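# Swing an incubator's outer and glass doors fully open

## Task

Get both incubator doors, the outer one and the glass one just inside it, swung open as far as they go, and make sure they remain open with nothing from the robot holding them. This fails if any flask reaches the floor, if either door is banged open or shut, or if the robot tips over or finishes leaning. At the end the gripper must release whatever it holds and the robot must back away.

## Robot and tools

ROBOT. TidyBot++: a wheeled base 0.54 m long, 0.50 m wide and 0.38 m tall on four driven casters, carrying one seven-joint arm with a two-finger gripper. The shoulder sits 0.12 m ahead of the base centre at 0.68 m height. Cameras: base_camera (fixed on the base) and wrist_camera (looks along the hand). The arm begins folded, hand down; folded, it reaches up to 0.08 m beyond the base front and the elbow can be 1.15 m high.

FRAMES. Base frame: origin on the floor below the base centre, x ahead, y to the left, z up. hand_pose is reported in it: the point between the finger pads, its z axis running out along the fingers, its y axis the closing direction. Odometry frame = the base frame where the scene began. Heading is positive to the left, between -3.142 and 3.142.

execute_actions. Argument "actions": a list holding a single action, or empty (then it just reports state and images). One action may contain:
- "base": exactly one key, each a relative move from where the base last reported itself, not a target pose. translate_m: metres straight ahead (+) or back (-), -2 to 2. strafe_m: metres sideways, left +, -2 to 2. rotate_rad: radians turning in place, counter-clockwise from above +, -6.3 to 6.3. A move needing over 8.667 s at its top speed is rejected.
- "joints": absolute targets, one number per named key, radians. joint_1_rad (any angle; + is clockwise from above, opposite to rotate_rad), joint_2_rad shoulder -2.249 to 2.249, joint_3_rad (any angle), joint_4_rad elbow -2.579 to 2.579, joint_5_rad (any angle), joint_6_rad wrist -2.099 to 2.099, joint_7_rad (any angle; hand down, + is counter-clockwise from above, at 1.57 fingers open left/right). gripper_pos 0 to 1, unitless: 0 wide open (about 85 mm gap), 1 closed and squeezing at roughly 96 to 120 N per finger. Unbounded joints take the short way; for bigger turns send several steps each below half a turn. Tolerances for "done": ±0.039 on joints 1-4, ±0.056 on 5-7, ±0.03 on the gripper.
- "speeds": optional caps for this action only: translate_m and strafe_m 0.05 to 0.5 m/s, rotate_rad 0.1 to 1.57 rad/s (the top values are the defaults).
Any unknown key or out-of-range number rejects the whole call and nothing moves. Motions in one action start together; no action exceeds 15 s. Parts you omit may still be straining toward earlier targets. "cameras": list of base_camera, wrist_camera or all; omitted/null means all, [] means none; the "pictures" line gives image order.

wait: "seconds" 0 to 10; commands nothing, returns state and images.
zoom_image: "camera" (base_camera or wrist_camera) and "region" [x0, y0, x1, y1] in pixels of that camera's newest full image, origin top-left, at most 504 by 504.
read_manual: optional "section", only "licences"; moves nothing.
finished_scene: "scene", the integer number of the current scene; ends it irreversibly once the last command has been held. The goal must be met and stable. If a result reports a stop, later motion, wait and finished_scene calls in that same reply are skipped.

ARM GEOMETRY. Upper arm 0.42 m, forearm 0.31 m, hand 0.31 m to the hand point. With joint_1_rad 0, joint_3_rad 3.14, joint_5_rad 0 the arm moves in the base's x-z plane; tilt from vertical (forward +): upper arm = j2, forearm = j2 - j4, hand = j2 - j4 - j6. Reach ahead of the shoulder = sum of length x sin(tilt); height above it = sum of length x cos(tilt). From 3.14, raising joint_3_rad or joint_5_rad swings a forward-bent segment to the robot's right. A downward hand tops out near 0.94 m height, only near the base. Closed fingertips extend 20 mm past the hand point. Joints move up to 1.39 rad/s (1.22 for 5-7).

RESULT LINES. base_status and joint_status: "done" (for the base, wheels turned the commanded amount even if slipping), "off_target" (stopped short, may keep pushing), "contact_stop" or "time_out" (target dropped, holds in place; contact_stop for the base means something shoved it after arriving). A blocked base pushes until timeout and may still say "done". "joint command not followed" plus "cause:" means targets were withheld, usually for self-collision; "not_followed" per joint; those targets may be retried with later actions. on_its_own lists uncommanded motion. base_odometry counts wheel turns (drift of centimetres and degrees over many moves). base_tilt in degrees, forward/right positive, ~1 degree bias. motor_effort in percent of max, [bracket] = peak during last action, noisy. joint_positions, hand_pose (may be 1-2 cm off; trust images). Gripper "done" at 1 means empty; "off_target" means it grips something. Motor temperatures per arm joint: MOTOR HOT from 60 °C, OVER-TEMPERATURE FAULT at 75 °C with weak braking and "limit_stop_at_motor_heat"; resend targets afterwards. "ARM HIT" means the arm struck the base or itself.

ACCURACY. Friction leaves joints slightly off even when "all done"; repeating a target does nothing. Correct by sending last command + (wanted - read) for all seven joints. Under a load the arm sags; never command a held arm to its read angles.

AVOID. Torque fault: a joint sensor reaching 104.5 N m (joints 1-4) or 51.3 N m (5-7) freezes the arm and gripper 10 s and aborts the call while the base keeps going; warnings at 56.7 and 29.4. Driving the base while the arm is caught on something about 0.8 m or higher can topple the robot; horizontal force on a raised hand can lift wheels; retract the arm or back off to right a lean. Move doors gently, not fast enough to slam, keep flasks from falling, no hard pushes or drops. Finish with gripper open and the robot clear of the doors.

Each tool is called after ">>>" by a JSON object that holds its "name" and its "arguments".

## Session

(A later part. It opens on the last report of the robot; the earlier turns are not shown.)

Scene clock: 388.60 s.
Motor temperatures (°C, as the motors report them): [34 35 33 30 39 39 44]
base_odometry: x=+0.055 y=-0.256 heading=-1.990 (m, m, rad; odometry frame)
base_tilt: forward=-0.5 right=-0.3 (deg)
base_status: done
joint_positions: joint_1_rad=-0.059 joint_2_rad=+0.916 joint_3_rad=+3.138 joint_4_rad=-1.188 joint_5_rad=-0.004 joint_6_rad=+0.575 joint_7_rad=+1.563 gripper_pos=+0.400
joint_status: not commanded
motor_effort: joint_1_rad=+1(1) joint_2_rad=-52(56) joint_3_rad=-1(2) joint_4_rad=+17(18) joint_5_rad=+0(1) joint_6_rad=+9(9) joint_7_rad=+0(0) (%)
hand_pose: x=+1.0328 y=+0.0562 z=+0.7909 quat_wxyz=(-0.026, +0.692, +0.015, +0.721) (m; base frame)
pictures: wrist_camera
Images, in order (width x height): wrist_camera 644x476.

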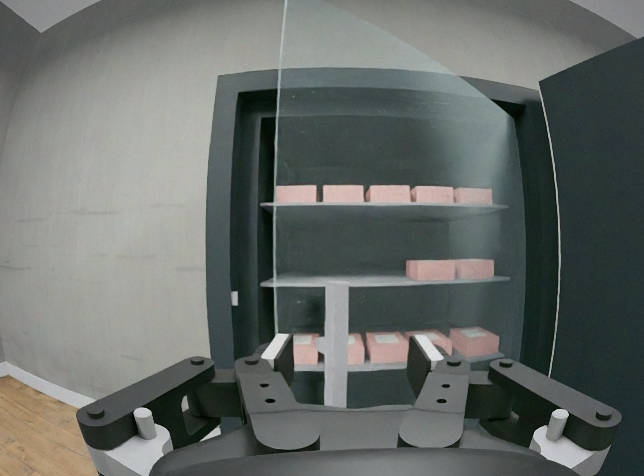

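>>> {"name": "execute_actions", "arguments": {"actions": [{"base":{"strafe_m":0.16},"joints":{"gripper_pos":1,"joint_1_rad":0.0},"speeds":{"strafe_m":0.15}}], "cameras": []}}

>>> {"name": "execute_actions", "arguments": {"actions": [{"base":{"translate_m":0.25},"speeds":{"translate_m":0.12}}], "cameras": ["wrist_camera"]}}

Scene clock: 398.27 s.
Motor temperatures (°C, as the motors report them): [34 35 33 30 39 39 44]
base_odometry: x=+0.201 y=-0.321 heading=-1.990 (m, m, rad; odometry frame)
base_tilt: forward=-0.5 right=-0.2 (deg)
base_status: done
joint_positions: joint_1_rad=-0.003 joint_2_rad=+0.916 joint_3_rad=+3.138 joint_4_rad=-1.188 joint_5_rad=-0.004 joint_6_rad=+0.575 joint_7_rad=+1.563 gripper_pos=+0.999
joint_status: all done
motor_effort: joint_1_rad=+1(5) joint_2_rad=-53(54) joint_3_rad=-1(3) joint_4_rad=+17(18) joint_5_rad=+0(1) joint_6_rad=+8(9) joint_7_rad=+0(1) (%)
hand_pose: x=+1.0345 y=+0.0052 z=+0.7909 quat_wxyz=(-0.006, +0.692, -0.004, +0.722) (m; base frame)
pictures: none
No camera images: the call's "cameras" was empty. Leave "cameras" out to get every camera's image.

Scene clock: 400.93 s.
Motor temperatures (°C, as the motors report them): [34 35 33 30 39 39 44]
base_odometry: x=+0.100 y=-0.549 heading=-1.990 (m, m, rad; odometry frame)
base_tilt: forward=-0.5 right=-0.3 (deg)
base_status: done
joint_positions: joint_1_rad=-0.056 joint_2_rad=+0.914 joint_3_rad=+3.129 joint_4_rad=-1.189 joint_5_rad=-0.002 joint_6_rad=+0.575 joint_7_rad=+1.563 gripper_pos=+0.999
joint_status: not commanded
motor_effort: joint_1_rad=+12(14) joint_2_rad=-54(54) joint_3_rad=+4(6) joint_4_rad=+19(23) joint_5_rad=-2(3) joint_6_rad=+9(9) joint_7_rad=+1(0) (%)
hand_pose: x=+1.0322 y=+0.0579 z=+0.7929 quat_wxyz=(-0.030, +0.692, +0.014, +0.721) (m; base frame)
pictures: wrist_camera
Images, in order (width x height): wrist_camera 644x476.

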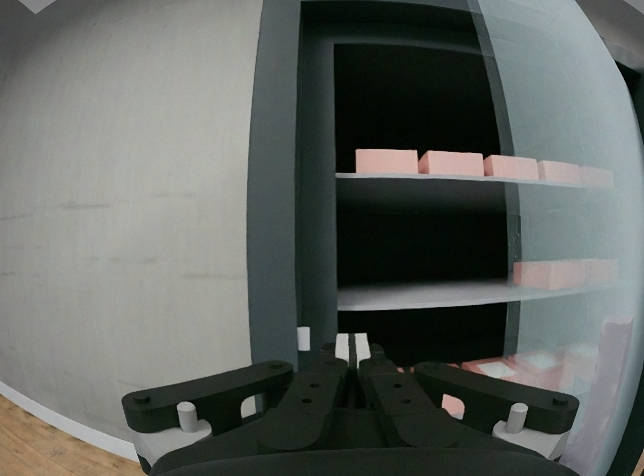

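>>> {"name": "execute_actions", "arguments": {"actions": [{"base":{"strafe_m":-0.12},"speeds":{"strafe_m":0.05}}]}}

Scene clock: 407.13 s.
Motor temperatures (°C, as the motors report them): [34 35 33 30 39 39 44]
base_odometry: x=-0.010 y=-0.501 heading=-1.989 (m, m, rad; odometry frame)
base_tilt: forward=-0.5 right=-0.3 (deg)
base_status: done
joint_positions: joint_1_rad=-0.143 joint_2_rad=+0.914 joint_3_rad=+3.079 joint_4_rad=-1.191 joint_5_rad=+0.027 joint_6_rad=+0.575 joint_7_rad=+1.563 gripper_pos=+0.999
joint_status: not commanded
motor_effort: joint_1_rad=+28(31) joint_2_rad=-53(55) joint_3_rad=+13(15) joint_4_rad=+21(22) joint_5_rad=-6(7) joint_6_rad=+10(11) joint_7_rad=+1(1) (%)
hand_pose: x=+1.0183 y=+0.1647 z=+0.7932 quat_wxyz=(-0.082, +0.690, +0.055, +0.717) (m; base frame)
pictures: base_camera, wrist_camera
Images, in order (width x height): base_camera 644x364, wrist_camera 644x476.

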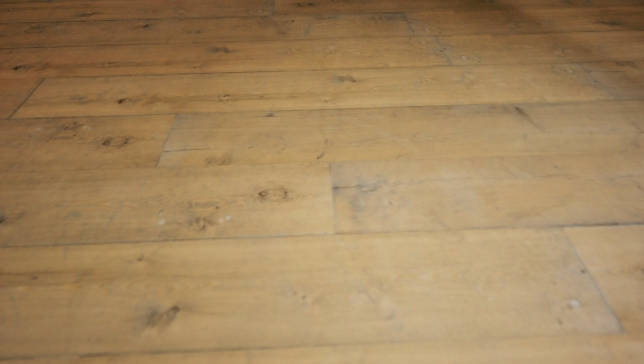

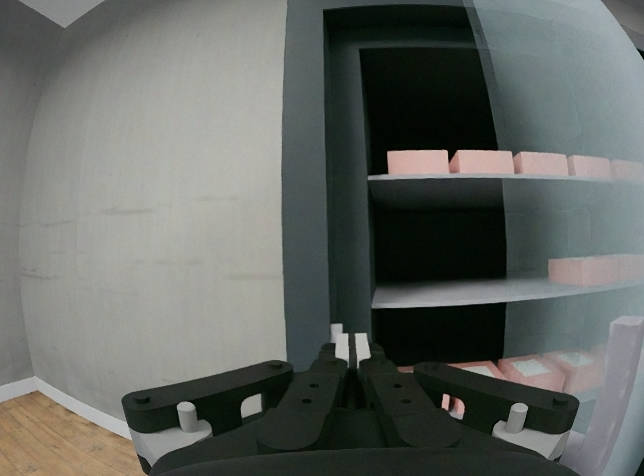

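>>> {"name": "execute_actions", "arguments": {"actions": [{"base":{"strafe_m":0.11},"speeds":{"strafe_m":0.08}}], "cameras": []}}

>>> {"name": "execute_actions", "arguments": {"actions": [{"base":{"translate_m":-0.1},"speeds":{"translate_m":0.05}}]}}

Scene clock: 419.20 s.
Motor temperatures (°C, as the motors report them): [34 35 33 30 39 39 44]
base_odometry: x=+0.091 y=-0.545 heading=-1.990 (m, m, rad; odometry frame)
base_tilt: forward=-0.5 right=-0.3 (deg)
base_status: done
joint_positions: joint_1_rad=-0.034 joint_2_rad=+0.914 joint_3_rad=+3.100 joint_4_rad=-1.191 joint_5_rad=+0.027 joint_6_rad=+0.575 joint_7_rad=+1.563 gripper_pos=+0.999
joint_status: not commanded
motor_effort: joint_1_rad=+7(28) joint_2_rad=-53(53) joint_3_rad=+2(13) joint_4_rad=+18(21) joint_5_rad=-1(6) joint_6_rad=+8(11) joint_7_rad=+1(1) (%)
hand_pose: x=+1.0317 y=+0.0566 z=+0.7925 quat_wxyz=(-0.033, +0.692, +0.019, +0.721) (m; base frame)
pictures: none
No camera images: the call's "cameras" was empty. Leave "cameras" out to get every camera's image.

Scene clock: 421.67 s.
Motor temperatures (°C, as the motors report them): [34 35 33 30 39 39 44]
base_odometry: x=+0.131 y=-0.454 heading=-1.990 (m, m, rad; odometry frame)
base_tilt: forward=-0.5 right=-0.3 (deg)
base_status: done
joint_positions: joint_1_rad=-0.008 joint_2_rad=+0.913 joint_3_rad=+3.114 joint_4_rad=-1.191 joint_5_rad=+0.021 joint_6_rad=+0.575 joint_7_rad=+1.563 gripper_pos=+0.999
joint_status: not commanded
motor_effort: joint_1_rad=+1(9) joint_2_rad=-52(57) joint_3_rad=-2(3) joint_4_rad=+17(19) joint_5_rad=+0(2) joint_6_rad=+9(9) joint_7_rad=+0(1) (%)
hand_pose: x=+1.0332 y=+0.0249 z=+0.7924 quat_wxyz=(-0.017, +0.692, +0.008, +0.721) (m; base frame)
pictures: base_camera, wrist_camera
Images, in order (width x height): base_camera 644x364, wrist_camera 644x476.

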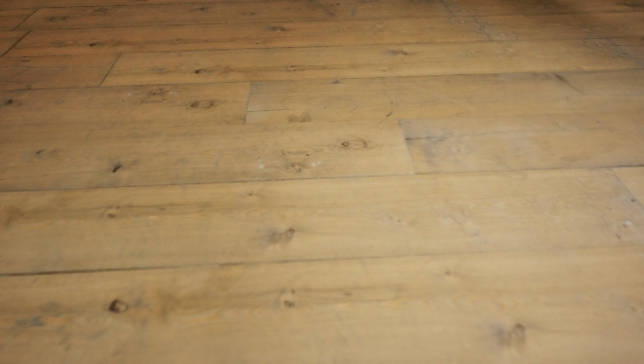

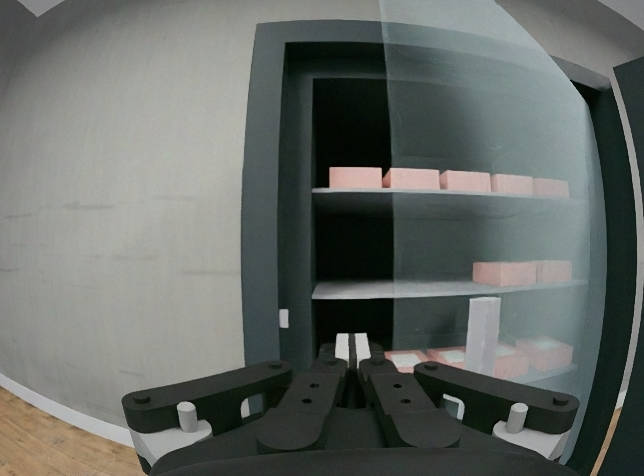

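>>> {"name": "execute_actions", "arguments": {"actions": [{"base":{"strafe_m":0.04},"joints":{"joint_7_rad":3.14},"speeds":{"strafe_m":0.05}}], "cameras": []}}

>>> {"name": "execute_actions", "arguments": {"actions": [{"base":{"translate_m":0.07},"speeds":{"translate_m":0.05}}], "cameras": []}}

>>> {"name": "execute_actions", "arguments": {"actions": [{"base":{"strafe_m":-0.12},"speeds":{"strafe_m":0.05}}], "cameras": ["wrist_camera"]}}

Scene clock: 434.23 s.
Motor temperatures (°C, as the motors report them): [34 35 33 30 39 39 44]
base_odometry: x=+0.168 y=-0.471 heading=-1.991 (m, m, rad; odometry frame)
base_tilt: forward=-0.5 right=-0.3 (deg)
base_status: done
joint_positions: joint_1_rad=-0.003 joint_2_rad=+0.913 joint_3_rad=+3.116 joint_4_rad=-1.191 joint_5_rad=+0.021 joint_6_rad=+0.575 joint_7_rad=+3.125 gripper_pos=+0.999
joint_status: all done
motor_effort: joint_1_rad=+1(3) joint_2_rad=-53(56) joint_3_rad=-2(2) joint_4_rad=+17(18) joint_5_rad=+0(1) joint_6_rad=+9(10) joint_7_rad=+0(0) (%)
hand_pose: x=+1.0333 y=+0.0202 z=+0.7925 quat_wxyz=(+0.498, +0.487, +0.492, +0.523) (m; base frame)
pictures: none
No camera images: the call's "cameras" was empty. Leave "cameras" out to get every camera's image.

Scene clock: 436.10 s.
Motor temperatures (°C, as the motors report them): [34 35 33 30 39 39 44]
base_odometry: x=+0.140 y=-0.535 heading=-1.990 (m, m, rad; odometry frame)
base_tilt: forward=-0.5 right=-0.3 (deg)
base_status: done
joint_positions: joint_1_rad=-0.003 joint_2_rad=+0.913 joint_3_rad=+3.116 joint_4_rad=-1.191 joint_5_rad=+0.020 joint_6_rad=+0.575 joint_7_rad=+3.125 gripper_pos=+0.999
joint_status: not commanded
motor_effort: joint_1_rad=+1(4) joint_2_rad=-54(56) joint_3_rad=-2(3) joint_4_rad=+17(17) joint_5_rad=+0(1) joint_6_rad=+9(9) joint_7_rad=+0(0) (%)
hand_pose: x=+1.0333 y=+0.0195 z=+0.7930 quat_wxyz=(+0.498, +0.487, +0.492, +0.523) (m; base frame)
pictures: none
No camera images: the call's "cameras" was empty. Leave "cameras" out to get every camera's image.

Scene clock: 438.93 s.
Motor temperatures (°C, as the motors report them): [34 35 33 30 39 39 44]
base_odometry: x=+0.030 y=-0.486 heading=-1.990 (m, m, rad; odometry frame)
base_tilt: forward=-0.5 right=-0.2 (deg)
base_status: done
joint_positions: joint_1_rad=-0.072 joint_2_rad=+0.913 joint_3_rad=+3.116 joint_4_rad=-1.191 joint_5_rad=+0.020 joint_6_rad=+0.575 joint_7_rad=+3.125 gripper_pos=+0.999
joint_status: not commanded
motor_effort: joint_1_rad=+15(17) joint_2_rad=-53(57) joint_3_rad=+5(8) joint_4_rad=+19(19) joint_5_rad=-3(4) joint_6_rad=+9(10) joint_7_rad=+1(0) (%)
hand_pose: x=+1.0297 y=+0.0829 z=+0.7930 quat_wxyz=(+0.479, +0.470, +0.508, +0.540) (m; base frame)
pictures: wrist_camera
Images, in order (width x height): wrist_camera 644x476.

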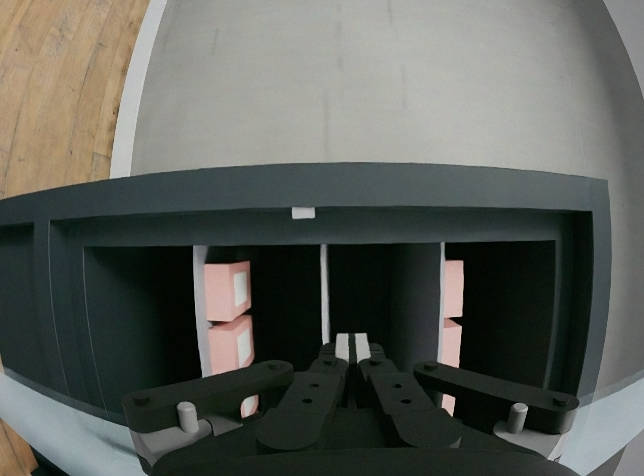

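>>> {"name": "execute_actions", "arguments": {"actions": [{"base":{"translate_m":-0.05},"speeds":{"translate_m":0.05}}], "cameras": []}}

>>> {"name": "execute_actions", "arguments": {"actions": [{"base":{"strafe_m":-0.06},"speeds":{"strafe_m":0.05}}], "cameras": ["wrist_camera"]}}

Scene clock: 447.50 s.
Motor temperatures (°C, as the motors report them): [34 35 33 30 39 39 44]
base_odometry: x=+0.050 y=-0.440 heading=-1.990 (m, m, rad; odometry frame)
base_tilt: forward=-0.5 right=-0.2 (deg)
base_status: done
joint_positions: joint_1_rad=-0.020 joint_2_rad=+0.912 joint_3_rad=+3.116 joint_4_rad=-1.191 joint_5_rad=+0.020 joint_6_rad=+0.575 joint_7_rad=+3.125 gripper_pos=+0.999
joint_status: not commanded
motor_effort: joint_1_rad=+3(14) joint_2_rad=-53(57) joint_3_rad=+0(6) joint_4_rad=+18(21) joint_5_rad=+0(4) joint_6_rad=+9(10) joint_7_rad=+0(0) (%)
hand_pose: x=+1.0328 y=+0.0350 z=+0.7933 quat_wxyz=(+0.494, +0.483, +0.496, +0.527) (m; base frame)
pictures: none
No camera images: the call's "cameras" was empty. Leave "cameras" out to get every camera's image.

Scene clock: 449.13 s.
Motor temperatures (°C, as the motors report them): [34 36 33 30 39 39 44]
base_odometry: x=-0.005 y=-0.416 heading=-1.990 (m, m, rad; odometry frame)
base_tilt: forward=-0.5 right=-0.2 (deg)
base_status: done
joint_positions: joint_1_rad=-0.080 joint_2_rad=+0.912 joint_3_rad=+3.112 joint_4_rad=-1.191 joint_5_rad=+0.020 joint_6_rad=+0.575 joint_7_rad=+3.125 gripper_pos=+0.999
joint_status: not commanded
motor_effort: joint_1_rad=+15(19) joint_2_rad=-52(53) joint_3_rad=+7(9) joint_4_rad=+19(21) joint_5_rad=-3(4) joint_6_rad=+9(10) joint_7_rad=+1(1) (%)
hand_pose: x=+1.0288 y=+0.0919 z=+0.7934 quat_wxyz=(+0.476, +0.468, +0.510, +0.543) (m; base frame)
pictures: wrist_camera
Images, in order (width x height): wrist_camera 644x476.

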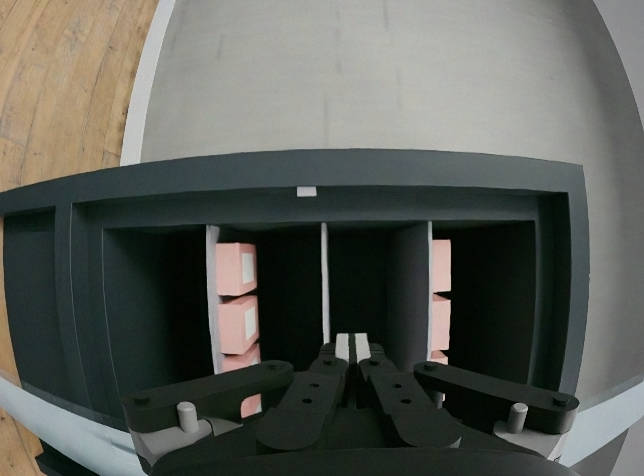

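>>> {"name": "execute_actions", "arguments": {"actions": [{"base":{"translate_m":-0.05},"speeds":{"translate_m":0.05}}], "cameras": []}}

>>> {"name": "execute_actions", "arguments": {"actions": [{"base":{"strafe_m":-0.08},"speeds":{"strafe_m":0.05}}], "cameras": []}}

>>> {"name": "execute_actions", "arguments": {"actions": [{"base":{"translate_m":-0.04},"speeds":{"translate_m":0.05}}], "cameras": []}}

>>> {"name": "execute_actions", "arguments": {"actions": [{"base":{"strafe_m":-0.08},"speeds":{"strafe_m":0.05}}], "cameras": ["wrist_camera"]}}

Scene clock: 460.77 s.
Motor temperatures (°C, as the motors report them): [34 36 33 30 39 39 44]
base_odometry: x=+0.015 y=-0.370 heading=-1.990 (m, m, rad; odometry frame)
base_tilt: forward=-0.5 right=-0.2 (deg)
base_status: done
joint_positions: joint_1_rad=-0.017 joint_2_rad=+0.912 joint_3_rad=+3.113 joint_4_rad=-1.191 joint_5_rad=+0.020 joint_6_rad=+0.575 joint_7_rad=+3.125 gripper_pos=+0.999
joint_status: not commanded
motor_effort: joint_1_rad=+3(16) joint_2_rad=-53(57) joint_3_rad=+0(7) joint_4_rad=+18(21) joint_5_rad=+0(4) joint_6_rad=+9(11) joint_7_rad=+1(0) (%)
hand_pose: x=+1.0327 y=+0.0337 z=+0.7937 quat_wxyz=(+0.493, +0.484, +0.495, +0.527) (m; base frame)
pictures: none
No camera images: the call's "cameras" was empty. Leave "cameras" out to get every camera's image.

Scene clock: 462.80 s.
Motor temperatures (°C, as the motors report them): [34 36 33 30 39 39 44]
base_odometry: x=-0.058 y=-0.337 heading=-1.990 (m, m, rad; odometry frame)
base_tilt: forward=-0.5 right=-0.2 (deg)
base_status: done
joint_positions: joint_1_rad=-0.094 joint_2_rad=+0.911 joint_3_rad=+3.105 joint_4_rad=-1.192 joint_5_rad=+0.020 joint_6_rad=+0.575 joint_7_rad=+3.125 gripper_pos=+0.999
joint_status: not commanded
motor_effort: joint_1_rad=+18(21) joint_2_rad=-53(53) joint_3_rad=+8(9) joint_4_rad=+21(23) joint_5_rad=-4(5) joint_6_rad=+10(11) joint_7_rad=+0(1) (%)
hand_pose: x=+1.0267 y=+0.1080 z=+0.7939 quat_wxyz=(+0.470, +0.465, +0.513, +0.549) (m; base frame)
pictures: none
No camera images: the call's "cameras" was empty. Leave "cameras" out to get every camera's image.

Scene clock: 464.53 s.
Motor temperatures (°C, as the motors report them): [34 36 33 30 39 39 44]
base_odometry: x=-0.042 y=-0.300 heading=-1.990 (m, m, rad; odometry frame)
base_tilt: forward=-0.5 right=-0.2 (deg)
base_status: done
joint_positions: joint_1_rad=-0.004 joint_2_rad=+0.911 joint_3_rad=+3.116 joint_4_rad=-1.192 joint_5_rad=+0.020 joint_6_rad=+0.575 joint_7_rad=+3.125 gripper_pos=+0.999
joint_status: not commanded
motor_effort: joint_1_rad=+1(19) joint_2_rad=-53(56) joint_3_rad=-2(9) joint_4_rad=+17(22) joint_5_rad=+0(4) joint_6_rad=+9(10) joint_7_rad=+0(0) (%)
hand_pose: x=+1.0330 y=+0.0203 z=+0.7940 quat_wxyz=(+0.498, +0.487, +0.492, +0.523) (m; base frame)
pictures: none
No camera images: the call's "cameras" was empty. Leave "cameras" out to get every camera's image.

Scene clock: 466.60 s.
Motor temperatures (°C, as the motors report them): [34 36 33 30 39 39 44]
base_odometry: x=-0.115 y=-0.267 heading=-1.990 (m, m, rad; odometry frame)
base_tilt: forward=-0.6 right=-0.2 (deg)
base_status: done
joint_positions: joint_1_rad=-0.002 joint_2_rad=+0.911 joint_3_rad=+3.116 joint_4_rad=-1.192 joint_5_rad=+0.020 joint_6_rad=+0.575 joint_7_rad=+3.125 gripper_pos=+0.999
joint_status: not commanded
motor_effort: joint_1_rad=+1(6) joint_2_rad=-53(55) joint_3_rad=-2(3) joint_4_rad=+17(19) joint_5_rad=+0(1) joint_6_rad=+8(10) joint_7_rad=+0(0) (%)
hand_pose: x=+1.0330 y=+0.0183 z=+0.7940 quat_wxyz=(+0.499, +0.487, +0.491, +0.522) (m; base frame)
pictures: wrist_camera
Images, in order (width x height): wrist_camera 644x476.

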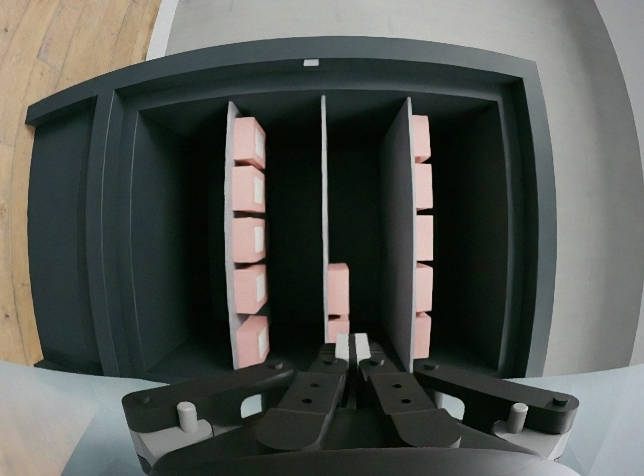

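>>> {"name": "execute_actions", "arguments": {"actions": [{"base":{"translate_m":-0.3},"speeds":{"translate_m":0.15}}], "cameras": []}}

>>> {"name": "execute_actions", "arguments": {"actions": [{"base":{"strafe_m":0.1},"joints":{"joint_7_rad":1.57}}], "cameras": ["wrist_camera"]}}

Scene clock: 475.43 s.
Motor temperatures (°C, as the motors report them): [34 36 33 30 39 39 44]
base_odometry: x=+0.007 y=+0.007 heading=-1.990 (m, m, rad; odometry frame)
base_tilt: forward=-0.6 right=-0.3 (deg)
base_status: done
joint_positions: joint_1_rad=-0.002 joint_2_rad=+0.912 joint_3_rad=+3.116 joint_4_rad=-1.192 joint_5_rad=+0.020 joint_6_rad=+0.575 joint_7_rad=+3.125 gripper_pos=+0.999
joint_status: not commanded
motor_effort: joint_1_rad=+1(3) joint_2_rad=-52(58) joint_3_rad=-2(3) joint_4_rad=+17(17) joint_5_rad=+0(0) joint_6_rad=+9(10) joint_7_rad=+0(0) (%)
hand_pose: x=+1.0331 y=+0.0182 z=+0.7933 quat_wxyz=(+0.498, +0.487, +0.491, +0.522) (m; base frame)
pictures: none
No camera images: the call's "cameras" was empty. Leave "cameras" out to get every camera's image.

Scene clock: 477.20 s.
Motor temperatures (°C, as the motors report them): [34 36 33 30 39 39 44]
base_odometry: x=+0.099 y=-0.033 heading=-1.990 (m, m, rad; odometry frame)
base_tilt: forward=-0.5 right=-0.2 (deg)
base_status: done
joint_positions: joint_1_rad=-0.002 joint_2_rad=+0.912 joint_3_rad=+3.120 joint_4_rad=-1.192 joint_5_rad=+0.020 joint_6_rad=+0.575 joint_7_rad=+1.585 gripper_pos=+0.999
joint_status: all done
motor_effort: joint_1_rad=+1(5) joint_2_rad=-53(55) joint_3_rad=-2(4) joint_4_rad=+17(18) joint_5_rad=+0(0) joint_6_rad=+9(9) joint_7_rad=+0(0) (%)
hand_pose: x=+1.0332 y=+0.0167 z=+0.7932 quat_wxyz=(-0.004, +0.692, +0.014, +0.722) (m; base frame)
pictures: wrist_camera
Images, in order (width x height): wrist_camera 644x476.

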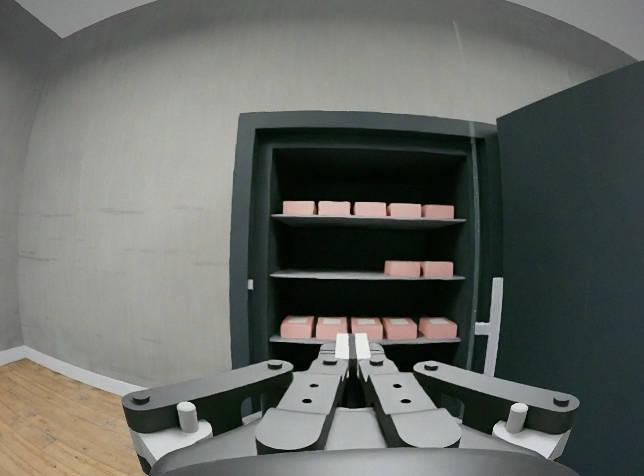

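>>> {"name": "execute_actions", "arguments": {"actions": [{"base":{"strafe_m":-0.08},"joints":{"joint_7_rad":3.14}}], "cameras": []}}

>>> {"name": "execute_actions", "arguments": {"actions": [{"base":{"translate_m":0.33},"speeds":{"translate_m":0.15}}], "cameras": []}}

>>> {"name": "execute_actions", "arguments": {"actions": [{"base":{"strafe_m":-0.15},"speeds":{"strafe_m":0.05}}], "cameras": ["wrist_camera"]}}

Scene clock: 497.53 s.
Motor temperatures (°C, as the motors report them): [34 36 33 30 39 39 44]
base_odometry: x=+0.026 y=-0.001 heading=-1.990 (m, m, rad; odometry frame)
base_tilt: forward=-0.5 right=-0.3 (deg)
base_status: done
joint_positions: joint_1_rad=+0.002 joint_2_rad=+0.912 joint_3_rad=+3.125 joint_4_rad=-1.192 joint_5_rad=+0.019 joint_6_rad=+0.575 joint_7_rad=+3.125 gripper_pos=+0.999
joint_status: all done
motor_effort: joint_1_rad=+1(3) joint_2_rad=-53(55) joint_3_rad=-2(3) joint_4_rad=+17(19) joint_5_rad=+0(1) joint_6_rad=+9(9) joint_7_rad=+0(0) (%)
hand_pose: x=+1.0333 y=+0.0104 z=+0.7933 quat_wxyz=(+0.502, +0.488, +0.490, +0.518) (m; base frame)
pictures: none
No camera images: the call's "cameras" was empty. Leave "cameras" out to get every camera's image.

Scene clock: 500.37 s.
Motor temperatures (°C, as the motors report them): [34 36 33 30 39 39 44]
base_odometry: x=-0.108 y=-0.303 heading=-1.989 (m, m, rad; odometry frame)
base_tilt: forward=-0.5 right=-0.2 (deg)
base_status: done
joint_positions: joint_1_rad=+0.002 joint_2_rad=+0.911 joint_3_rad=+3.125 joint_4_rad=-1.192 joint_5_rad=+0.019 joint_6_rad=+0.575 joint_7_rad=+3.125 gripper_pos=+0.999
joint_status: not commanded
motor_effort: joint_1_rad=+1(4) joint_2_rad=-53(56) joint_3_rad=-2(3) joint_4_rad=+16(18) joint_5_rad=+0(0) joint_6_rad=+9(9) joint_7_rad=+0(0) (%)
hand_pose: x=+1.0332 y=+0.0107 z=+0.7937 quat_wxyz=(+0.502, +0.488, +0.490, +0.519) (m; base frame)
pictures: none
No camera images: the call's "cameras" was empty. Leave "cameras" out to get every camera's image.

Scene clock: 503.83 s.
Motor temperatures (°C, as the motors report them): [34 36 33 30 39 39 44]
base_odometry: x=-0.245 y=-0.242 heading=-1.989 (m, m, rad; odometry frame)
base_tilt: forward=-0.5 right=-0.2 (deg)
base_status: done
joint_positions: joint_1_rad=-0.001 joint_2_rad=+0.911 joint_3_rad=+3.125 joint_4_rad=-1.192 joint_5_rad=+0.019 joint_6_rad=+0.575 joint_7_rad=+3.125 gripper_pos=+0.999
joint_status: not commanded
motor_effort: joint_1_rad=+1(6) joint_2_rad=-53(58) joint_3_rad=-2(3) joint_4_rad=+17(23) joint_5_rad=+0(1) joint_6_rad=+9(10) joint_7_rad=+0(0) (%)
hand_pose: x=+1.0331 y=+0.0131 z=+0.7932 quat_wxyz=(+0.502, +0.488, +0.491, +0.519) (m; base frame)
pictures: wrist_camera
Images, in order (width x height): wrist_camera 644x476.

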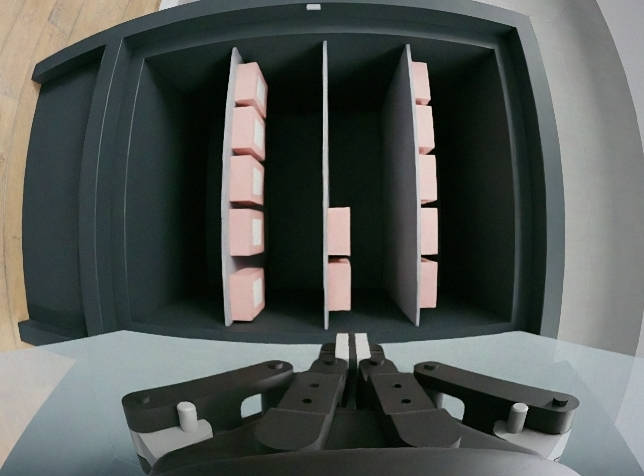

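>>> {"name": "execute_actions", "arguments": {"actions": [{"base":{"strafe_m":-0.12},"speeds":{"strafe_m":0.05}}], "cameras": ["wrist_camera"]}}

Scene clock: 510.83 s.
Motor temperatures (°C, as the motors report them): [34 36 33 31 39 39 44]
base_odometry: x=-0.355 y=-0.193 heading=-1.989 (m, m, rad; odometry frame)
base_tilt: forward=-0.5 right=-0.2 (deg)
base_status: done
joint_positions: joint_1_rad=+0.000 joint_2_rad=+0.911 joint_3_rad=+3.125 joint_4_rad=-1.192 joint_5_rad=+0.019 joint_6_rad=+0.575 joint_7_rad=+3.125 gripper_pos=+0.999
joint_status: not commanded
motor_effort: joint_1_rad=+0(5) joint_2_rad=-53(56) joint_3_rad=-2(2) joint_4_rad=+17(18) joint_5_rad=+0(0) joint_6_rad=+9(9) joint_7_rad=+0(0) (%)
hand_pose: x=+1.0331 y=+0.0128 z=+0.7932 quat_wxyz=(+0.502, +0.488, +0.491, +0.519) (m; base frame)
pictures: wrist_camera
Images, in order (width x height): wrist_camera 644x476.

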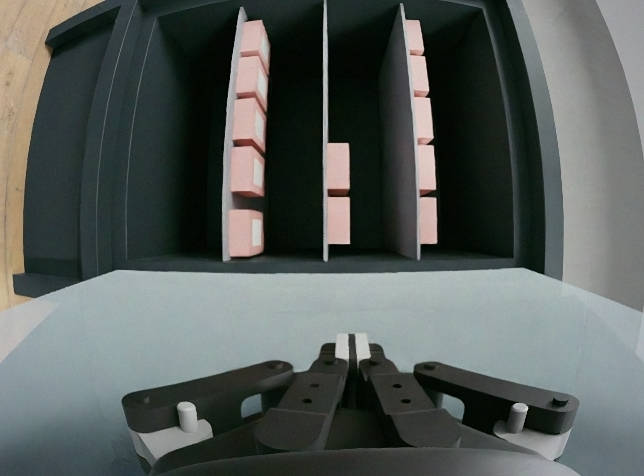

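>>> {"name": "execute_actions", "arguments": {"actions": [{"base":{"strafe_m":-0.1},"speeds":{"strafe_m":0.05}}], "cameras": ["wrist_camera"]}}

Scene clock: 517.97 s.
Motor temperatures (°C, as the motors report them): [34 36 33 31 39 39 44]
base_odometry: x=-0.447 y=-0.153 heading=-1.988 (m, m, rad; odometry frame)
base_tilt: forward=-0.6 right=-0.2 (deg)
base_status: done
joint_positions: joint_1_rad=-0.041 joint_2_rad=+0.911 joint_3_rad=+3.125 joint_4_rad=-1.192 joint_5_rad=+0.019 joint_6_rad=+0.575 joint_7_rad=+3.125 gripper_pos=+0.999
joint_status: not commanded
motor_effort: joint_1_rad=+9(12) joint_2_rad=-53(55) joint_3_rad=+2(4) joint_4_rad=+17(19) joint_5_rad=-2(2) joint_6_rad=+8(10) joint_7_rad=+0(0) (%)
hand_pose: x=+1.0318 y=+0.0501 z=+0.7932 quat_wxyz=(+0.491, +0.478, +0.501, +0.529) (m; base frame)
pictures: wrist_camera
Images, in order (width x height): wrist_camera 644x476.

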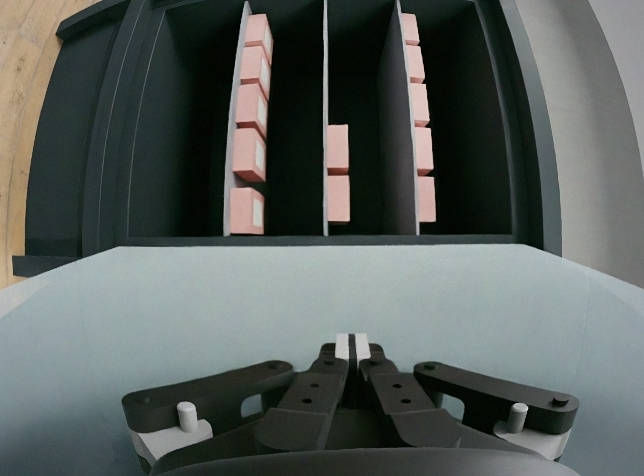

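>>> {"name": "execute_actions", "arguments": {"actions": [{"base":{"strafe_m":-0.05},"speeds":{"strafe_m":0.05}}], "cameras": []}}

Scene clock: 522.43 s.
Motor temperatures (°C, as the motors report them): [34 36 33 31 39 39 44]
base_odometry: x=-0.493 y=-0.133 heading=-1.988 (m, m, rad; odometry frame)
base_tilt: forward=-0.5 right=-0.3 (deg)
base_status: done
joint_positions: joint_1_rad=-0.093 joint_2_rad=+0.911 joint_3_rad=+3.109 joint_4_rad=-1.192 joint_5_rad=+0.019 joint_6_rad=+0.575 joint_7_rad=+3.125 gripper_pos=+0.999
joint_status: not commanded
motor_effort: joint_1_rad=+18(22) joint_2_rad=-53(54) joint_3_rad=+8(9) joint_4_rad=+17(18) joint_5_rad=-3(4) joint_6_rad=+9(9) joint_7_rad=+1(0) (%)
hand_pose: x=+1.0270 y=+0.1048 z=+0.7936 quat_wxyz=(+0.471, +0.465, +0.512, +0.547) (m; base frame)
pictures: none
No camera images: the call's "cameras" was empty. Leave "cameras" out to get every camera's image.

>>> {"name": "execute_actions", "arguments": {"actions": [{"base":{"strafe_m":0.22},"speeds":{"strafe_m":0.1}}], "cameras": []}}

>>> {"name": "execute_actions", "arguments": {"actions": [{"base":{"translate_m":-0.55},"joints":{"joint_7_rad":1.57}}], "cameras": ["wrist_camera"]}}

Scene clock: 529.60 s.
Motor temperatures (°C, as the motors report them): [34 36 33 31 39 39 44]
base_odometry: x=-0.291 y=-0.223 heading=-1.988 (m, m, rad; odometry frame)
base_tilt: forward=-0.5 right=-0.2 (deg)
base_status: done
joint_positions: joint_1_rad=-0.004 joint_2_rad=+0.911 joint_3_rad=+3.119 joint_4_rad=-1.192 joint_5_rad=+0.019 joint_6_rad=+0.575 joint_7_rad=+3.125 gripper_pos=+0.999
joint_status: not commanded
motor_effort: joint_1_rad=+1(18) joint_2_rad=-53(54) joint_3_rad=-2(8) joint_4_rad=+17(19) joint_5_rad=+0(4) joint_6_rad=+8(9) joint_7_rad=+0(0) (%)
hand_pose: x=+1.0329 y=+0.0188 z=+0.7934 quat_wxyz=(+0.499, +0.487, +0.491, +0.522) (m; base frame)
pictures: none
No camera images: the call's "cameras" was empty. Leave "cameras" out to get every camera's image.

Scene clock: 532.03 s.
Motor temperatures (°C, as the motors report them): [34 36 33 31 39 39 44]
base_odometry: x=-0.068 y=+0.280 heading=-1.988 (m, m, rad; odometry frame)
base_tilt: forward=-0.5 right=-0.2 (deg)
base_status: done
joint_positions: joint_1_rad=-0.003 joint_2_rad=+0.911 joint_3_rad=+3.119 joint_4_rad=-1.192 joint_5_rad=+0.019 joint_6_rad=+0.575 joint_7_rad=+1.585 gripper_pos=+0.999
joint_status: all done
motor_effort: joint_1_rad=+2(2) joint_2_rad=-53(57) joint_3_rad=-2(3) joint_4_rad=+17(19) joint_5_rad=+0(0) joint_6_rad=+8(10) joint_7_rad=+1(0) (%)
hand_pose: x=+1.0329 y=+0.0186 z=+0.7935 quat_wxyz=(-0.005, +0.692, +0.014, +0.722) (m; base frame)
pictures: wrist_camera
Images, in order (width x height): wrist_camera 644x476.

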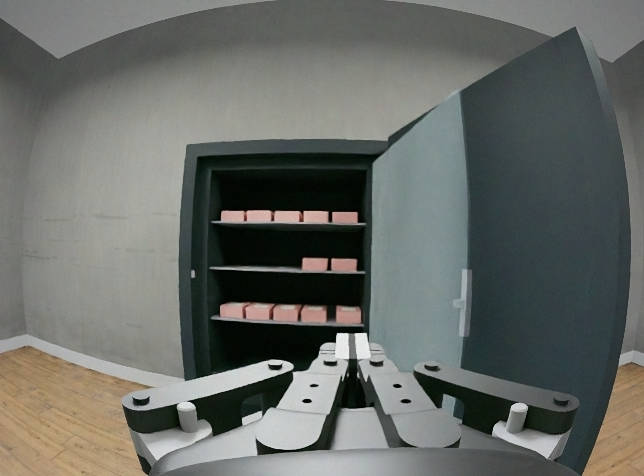

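>>> {"name": "execute_actions", "arguments": {"actions": [{"base":{"strafe_m":-0.25},"joints":{"joint_7_rad":3.14}}], "cameras": []}}

>>> {"name": "execute_actions", "arguments": {"actions": [{"base":{"translate_m":0.27},"speeds":{"translate_m":0.12}}], "cameras": ["wrist_camera"]}}

Scene clock: 550.17 s.
Motor temperatures (°C, as the motors report them): [34 36 33 31 39 39 44]
base_odometry: x=-0.297 y=+0.382 heading=-1.989 (m, m, rad; odometry frame)
base_tilt: forward=-0.5 right=-0.2 (deg)
base_status: done
joint_positions: joint_1_rad=+0.006 joint_2_rad=+0.911 joint_3_rad=+3.124 joint_4_rad=-1.192 joint_5_rad=+0.019 joint_6_rad=+0.575 joint_7_rad=+3.125 gripper_pos=+0.999
joint_status: all done
motor_effort: joint_1_rad=+1(3) joint_2_rad=-53(54) joint_3_rad=-2(3) joint_4_rad=+17(17) joint_5_rad=+0(1) joint_6_rad=+8(9) joint_7_rad=+1(0) (%)
hand_pose: x=+1.0331 y=+0.0076 z=+0.7933 quat_wxyz=(+0.503, +0.489, +0.489, +0.518) (m; base frame)
pictures: none
No camera images: the call's "cameras" was empty. Leave "cameras" out to get every camera's image.

Scene clock: 553.03 s.
Motor temperatures (°C, as the motors report them): [34 36 33 31 39 39 44]
base_odometry: x=-0.407 y=+0.135 heading=-1.990 (m, m, rad; odometry frame)
base_tilt: forward=-0.6 right=-0.3 (deg)
base_status: done
joint_positions: joint_1_rad=+0.005 joint_2_rad=+0.911 joint_3_rad=+3.124 joint_4_rad=-1.192 joint_5_rad=+0.019 joint_6_rad=+0.575 joint_7_rad=+3.125 gripper_pos=+0.999
joint_status: not commanded
motor_effort: joint_1_rad=+0(1) joint_2_rad=-53(55) joint_3_rad=-2(3) joint_4_rad=+17(18) joint_5_rad=+0(0) joint_6_rad=+8(9) joint_7_rad=+0(0) (%)
hand_pose: x=+1.0331 y=+0.0079 z=+0.7938 quat_wxyz=(+0.503, +0.489, +0.489, +0.518) (m; base frame)
pictures: wrist_camera
Images, in order (width x height): wrist_camera 644x476.

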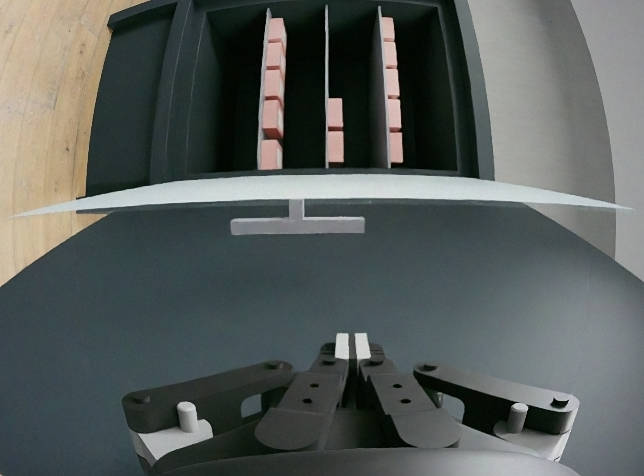

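>>> {"name": "execute_actions", "arguments": {"actions": [{"base":{"strafe_m":-0.15},"speeds":{"strafe_m":0.05}}], "cameras": ["wrist_camera"]}}

Scene clock: 561.17 s.
Motor temperatures (°C, as the motors report them): [34 36 33 31 39 39 44]
base_odometry: x=-0.544 y=+0.196 heading=-1.989 (m, m, rad; odometry frame)
base_tilt: forward=-0.5 right=-0.3 (deg)
base_status: done
joint_positions: joint_1_rad=-0.074 joint_2_rad=+0.911 joint_3_rad=+3.118 joint_4_rad=-1.192 joint_5_rad=+0.019 joint_6_rad=+0.575 joint_7_rad=+3.125 gripper_pos=+0.999
joint_status: not commanded
motor_effort: joint_1_rad=+15(17) joint_2_rad=-54(55) joint_3_rad=+7(8) joint_4_rad=+18(18) joint_5_rad=-4(5) joint_6_rad=+9(9) joint_7_rad=+0(0) (%)
hand_pose: x=+1.0293 y=+0.0827 z=+0.7939 quat_wxyz=(+0.480, +0.470, +0.508, +0.539) (m; base frame)
pictures: wrist_camera
Images, in order (width x height): wrist_camera 644x476.

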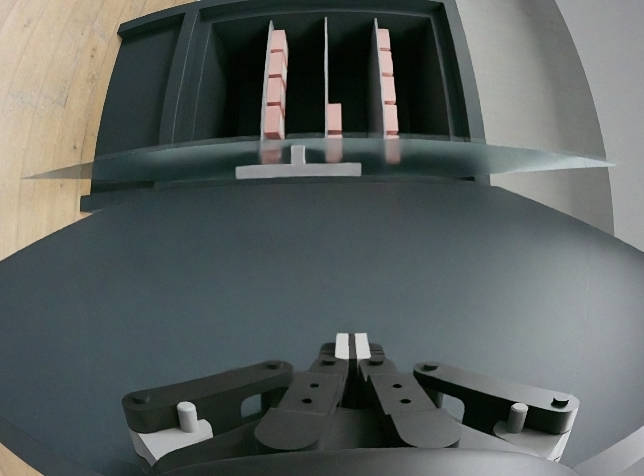

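>>> {"name": "execute_actions", "arguments": {"actions": [{"base":{"strafe_m":-0.05},"speeds":{"strafe_m":0.05}}], "cameras": []}}

>>> {"name": "execute_actions", "arguments": {"actions": [{"base":{"strafe_m":0.2},"speeds":{"strafe_m":0.1}}], "cameras": []}}

>>> {"name": "execute_actions", "arguments": {"actions": [{"base":{"translate_m":-0.6},"joints":{"joint_7_rad":1.57}}]}}

Scene clock: 569.10 s.
Motor temperatures (°C, as the motors report them): [34 36 33 31 39 39 44]
base_odometry: x=-0.590 y=+0.216 heading=-1.989 (m, m, rad; odometry frame)
base_tilt: forward=-0.5 right=-0.2 (deg)
base_status: done
joint_positions: joint_1_rad=-0.111 joint_2_rad=+0.911 joint_3_rad=+3.098 joint_4_rad=-1.192 joint_5_rad=+0.030 joint_6_rad=+0.575 joint_7_rad=+3.125 gripper_pos=+0.999
joint_status: not commanded
motor_effort: joint_1_rad=+22(24) joint_2_rad=-54(55) joint_3_rad=+9(11) joint_4_rad=+19(19) joint_5_rad=-6(7) joint_6_rad=+10(10) joint_7_rad=+0(0) (%)
hand_pose: x=+1.0238 y=+0.1282 z=+0.7945 quat_wxyz=(+0.463, +0.457, +0.519, +0.554) (m; base frame)
pictures: none
No camera images: the call's "cameras" was empty. Leave "cameras" out to get every camera's image.

Scene clock: 571.80 s.
Motor temperatures (°C, as the motors report them): [34 36 33 31 39 39 44]
base_odometry: x=-0.407 y=+0.134 heading=-1.989 (m, m, rad; odometry frame)
base_tilt: forward=-0.5 right=-0.3 (deg)
base_status: done
joint_positions: joint_1_rad=-0.004 joint_2_rad=+0.909 joint_3_rad=+3.117 joint_4_rad=-1.194 joint_5_rad=+0.021 joint_6_rad=+0.575 joint_7_rad=+3.125 gripper_pos=+0.999
joint_status: not commanded
motor_effort: joint_1_rad=+1(22) joint_2_rad=-53(55) joint_3_rad=-2(9) joint_4_rad=+18(21) joint_5_rad=+0(6) joint_6_rad=+9(10) joint_7_rad=+0(0) (%)
hand_pose: x=+1.0324 y=+0.0205 z=+0.7941 quat_wxyz=(+0.498, +0.487, +0.492, +0.523) (m; base frame)
pictures: none
No camera images: the call's "cameras" was empty. Leave "cameras" out to get every camera's image.

Scene clock: 574.33 s.
Motor temperatures (°C, as the motors report them): [34 36 33 31 39 39 44]
base_odometry: x=-0.163 y=+0.683 heading=-1.989 (m, m, rad; odometry frame)
base_tilt: forward=-0.5 right=-0.2 (deg)
base_status: done
joint_positions: joint_1_rad=-0.004 joint_2_rad=+0.910 joint_3_rad=+3.117 joint_4_rad=-1.194 joint_5_rad=+0.021 joint_6_rad=+0.575 joint_7_rad=+1.585 gripper_pos=+0.999
joint_status: all done
motor_effort: joint_1_rad=+1(1) joint_2_rad=-53(57) joint_3_rad=-2(2) joint_4_rad=+17(19) joint_5_rad=+0(0) joint_6_rad=+8(9) joint_7_rad=+0(0) (%)
hand_pose: x=+1.0325 y=+0.0203 z=+0.7936 quat_wxyz=(-0.006, +0.692, +0.015, +0.722) (m; base frame)
pictures: base_camera, wrist_camera
Images, in order (width x height): base_camera 644x364, wrist_camera 644x476.

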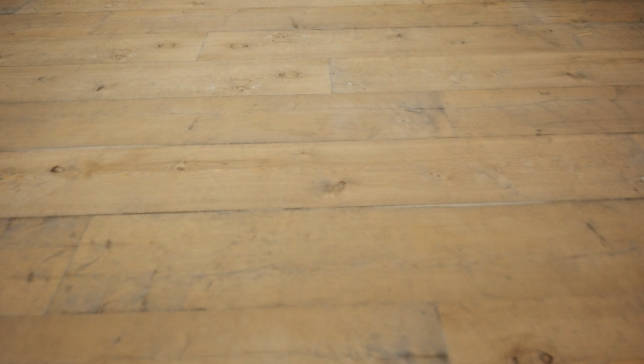

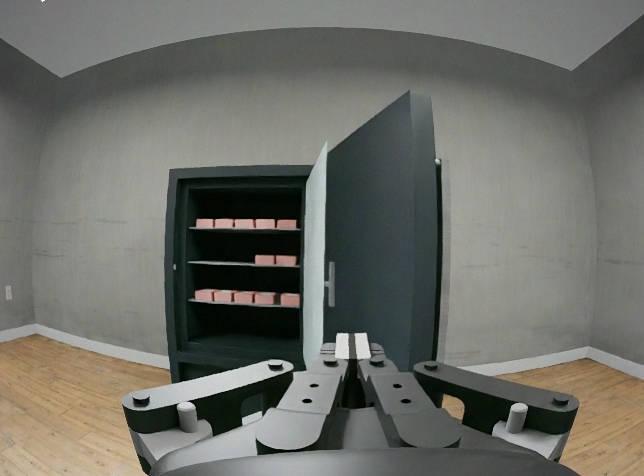

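Both at their stops as far as I can tell.

>>> {"name": "finished_scene", "arguments": {"scene": 1}}

The scene is finished: the task was done.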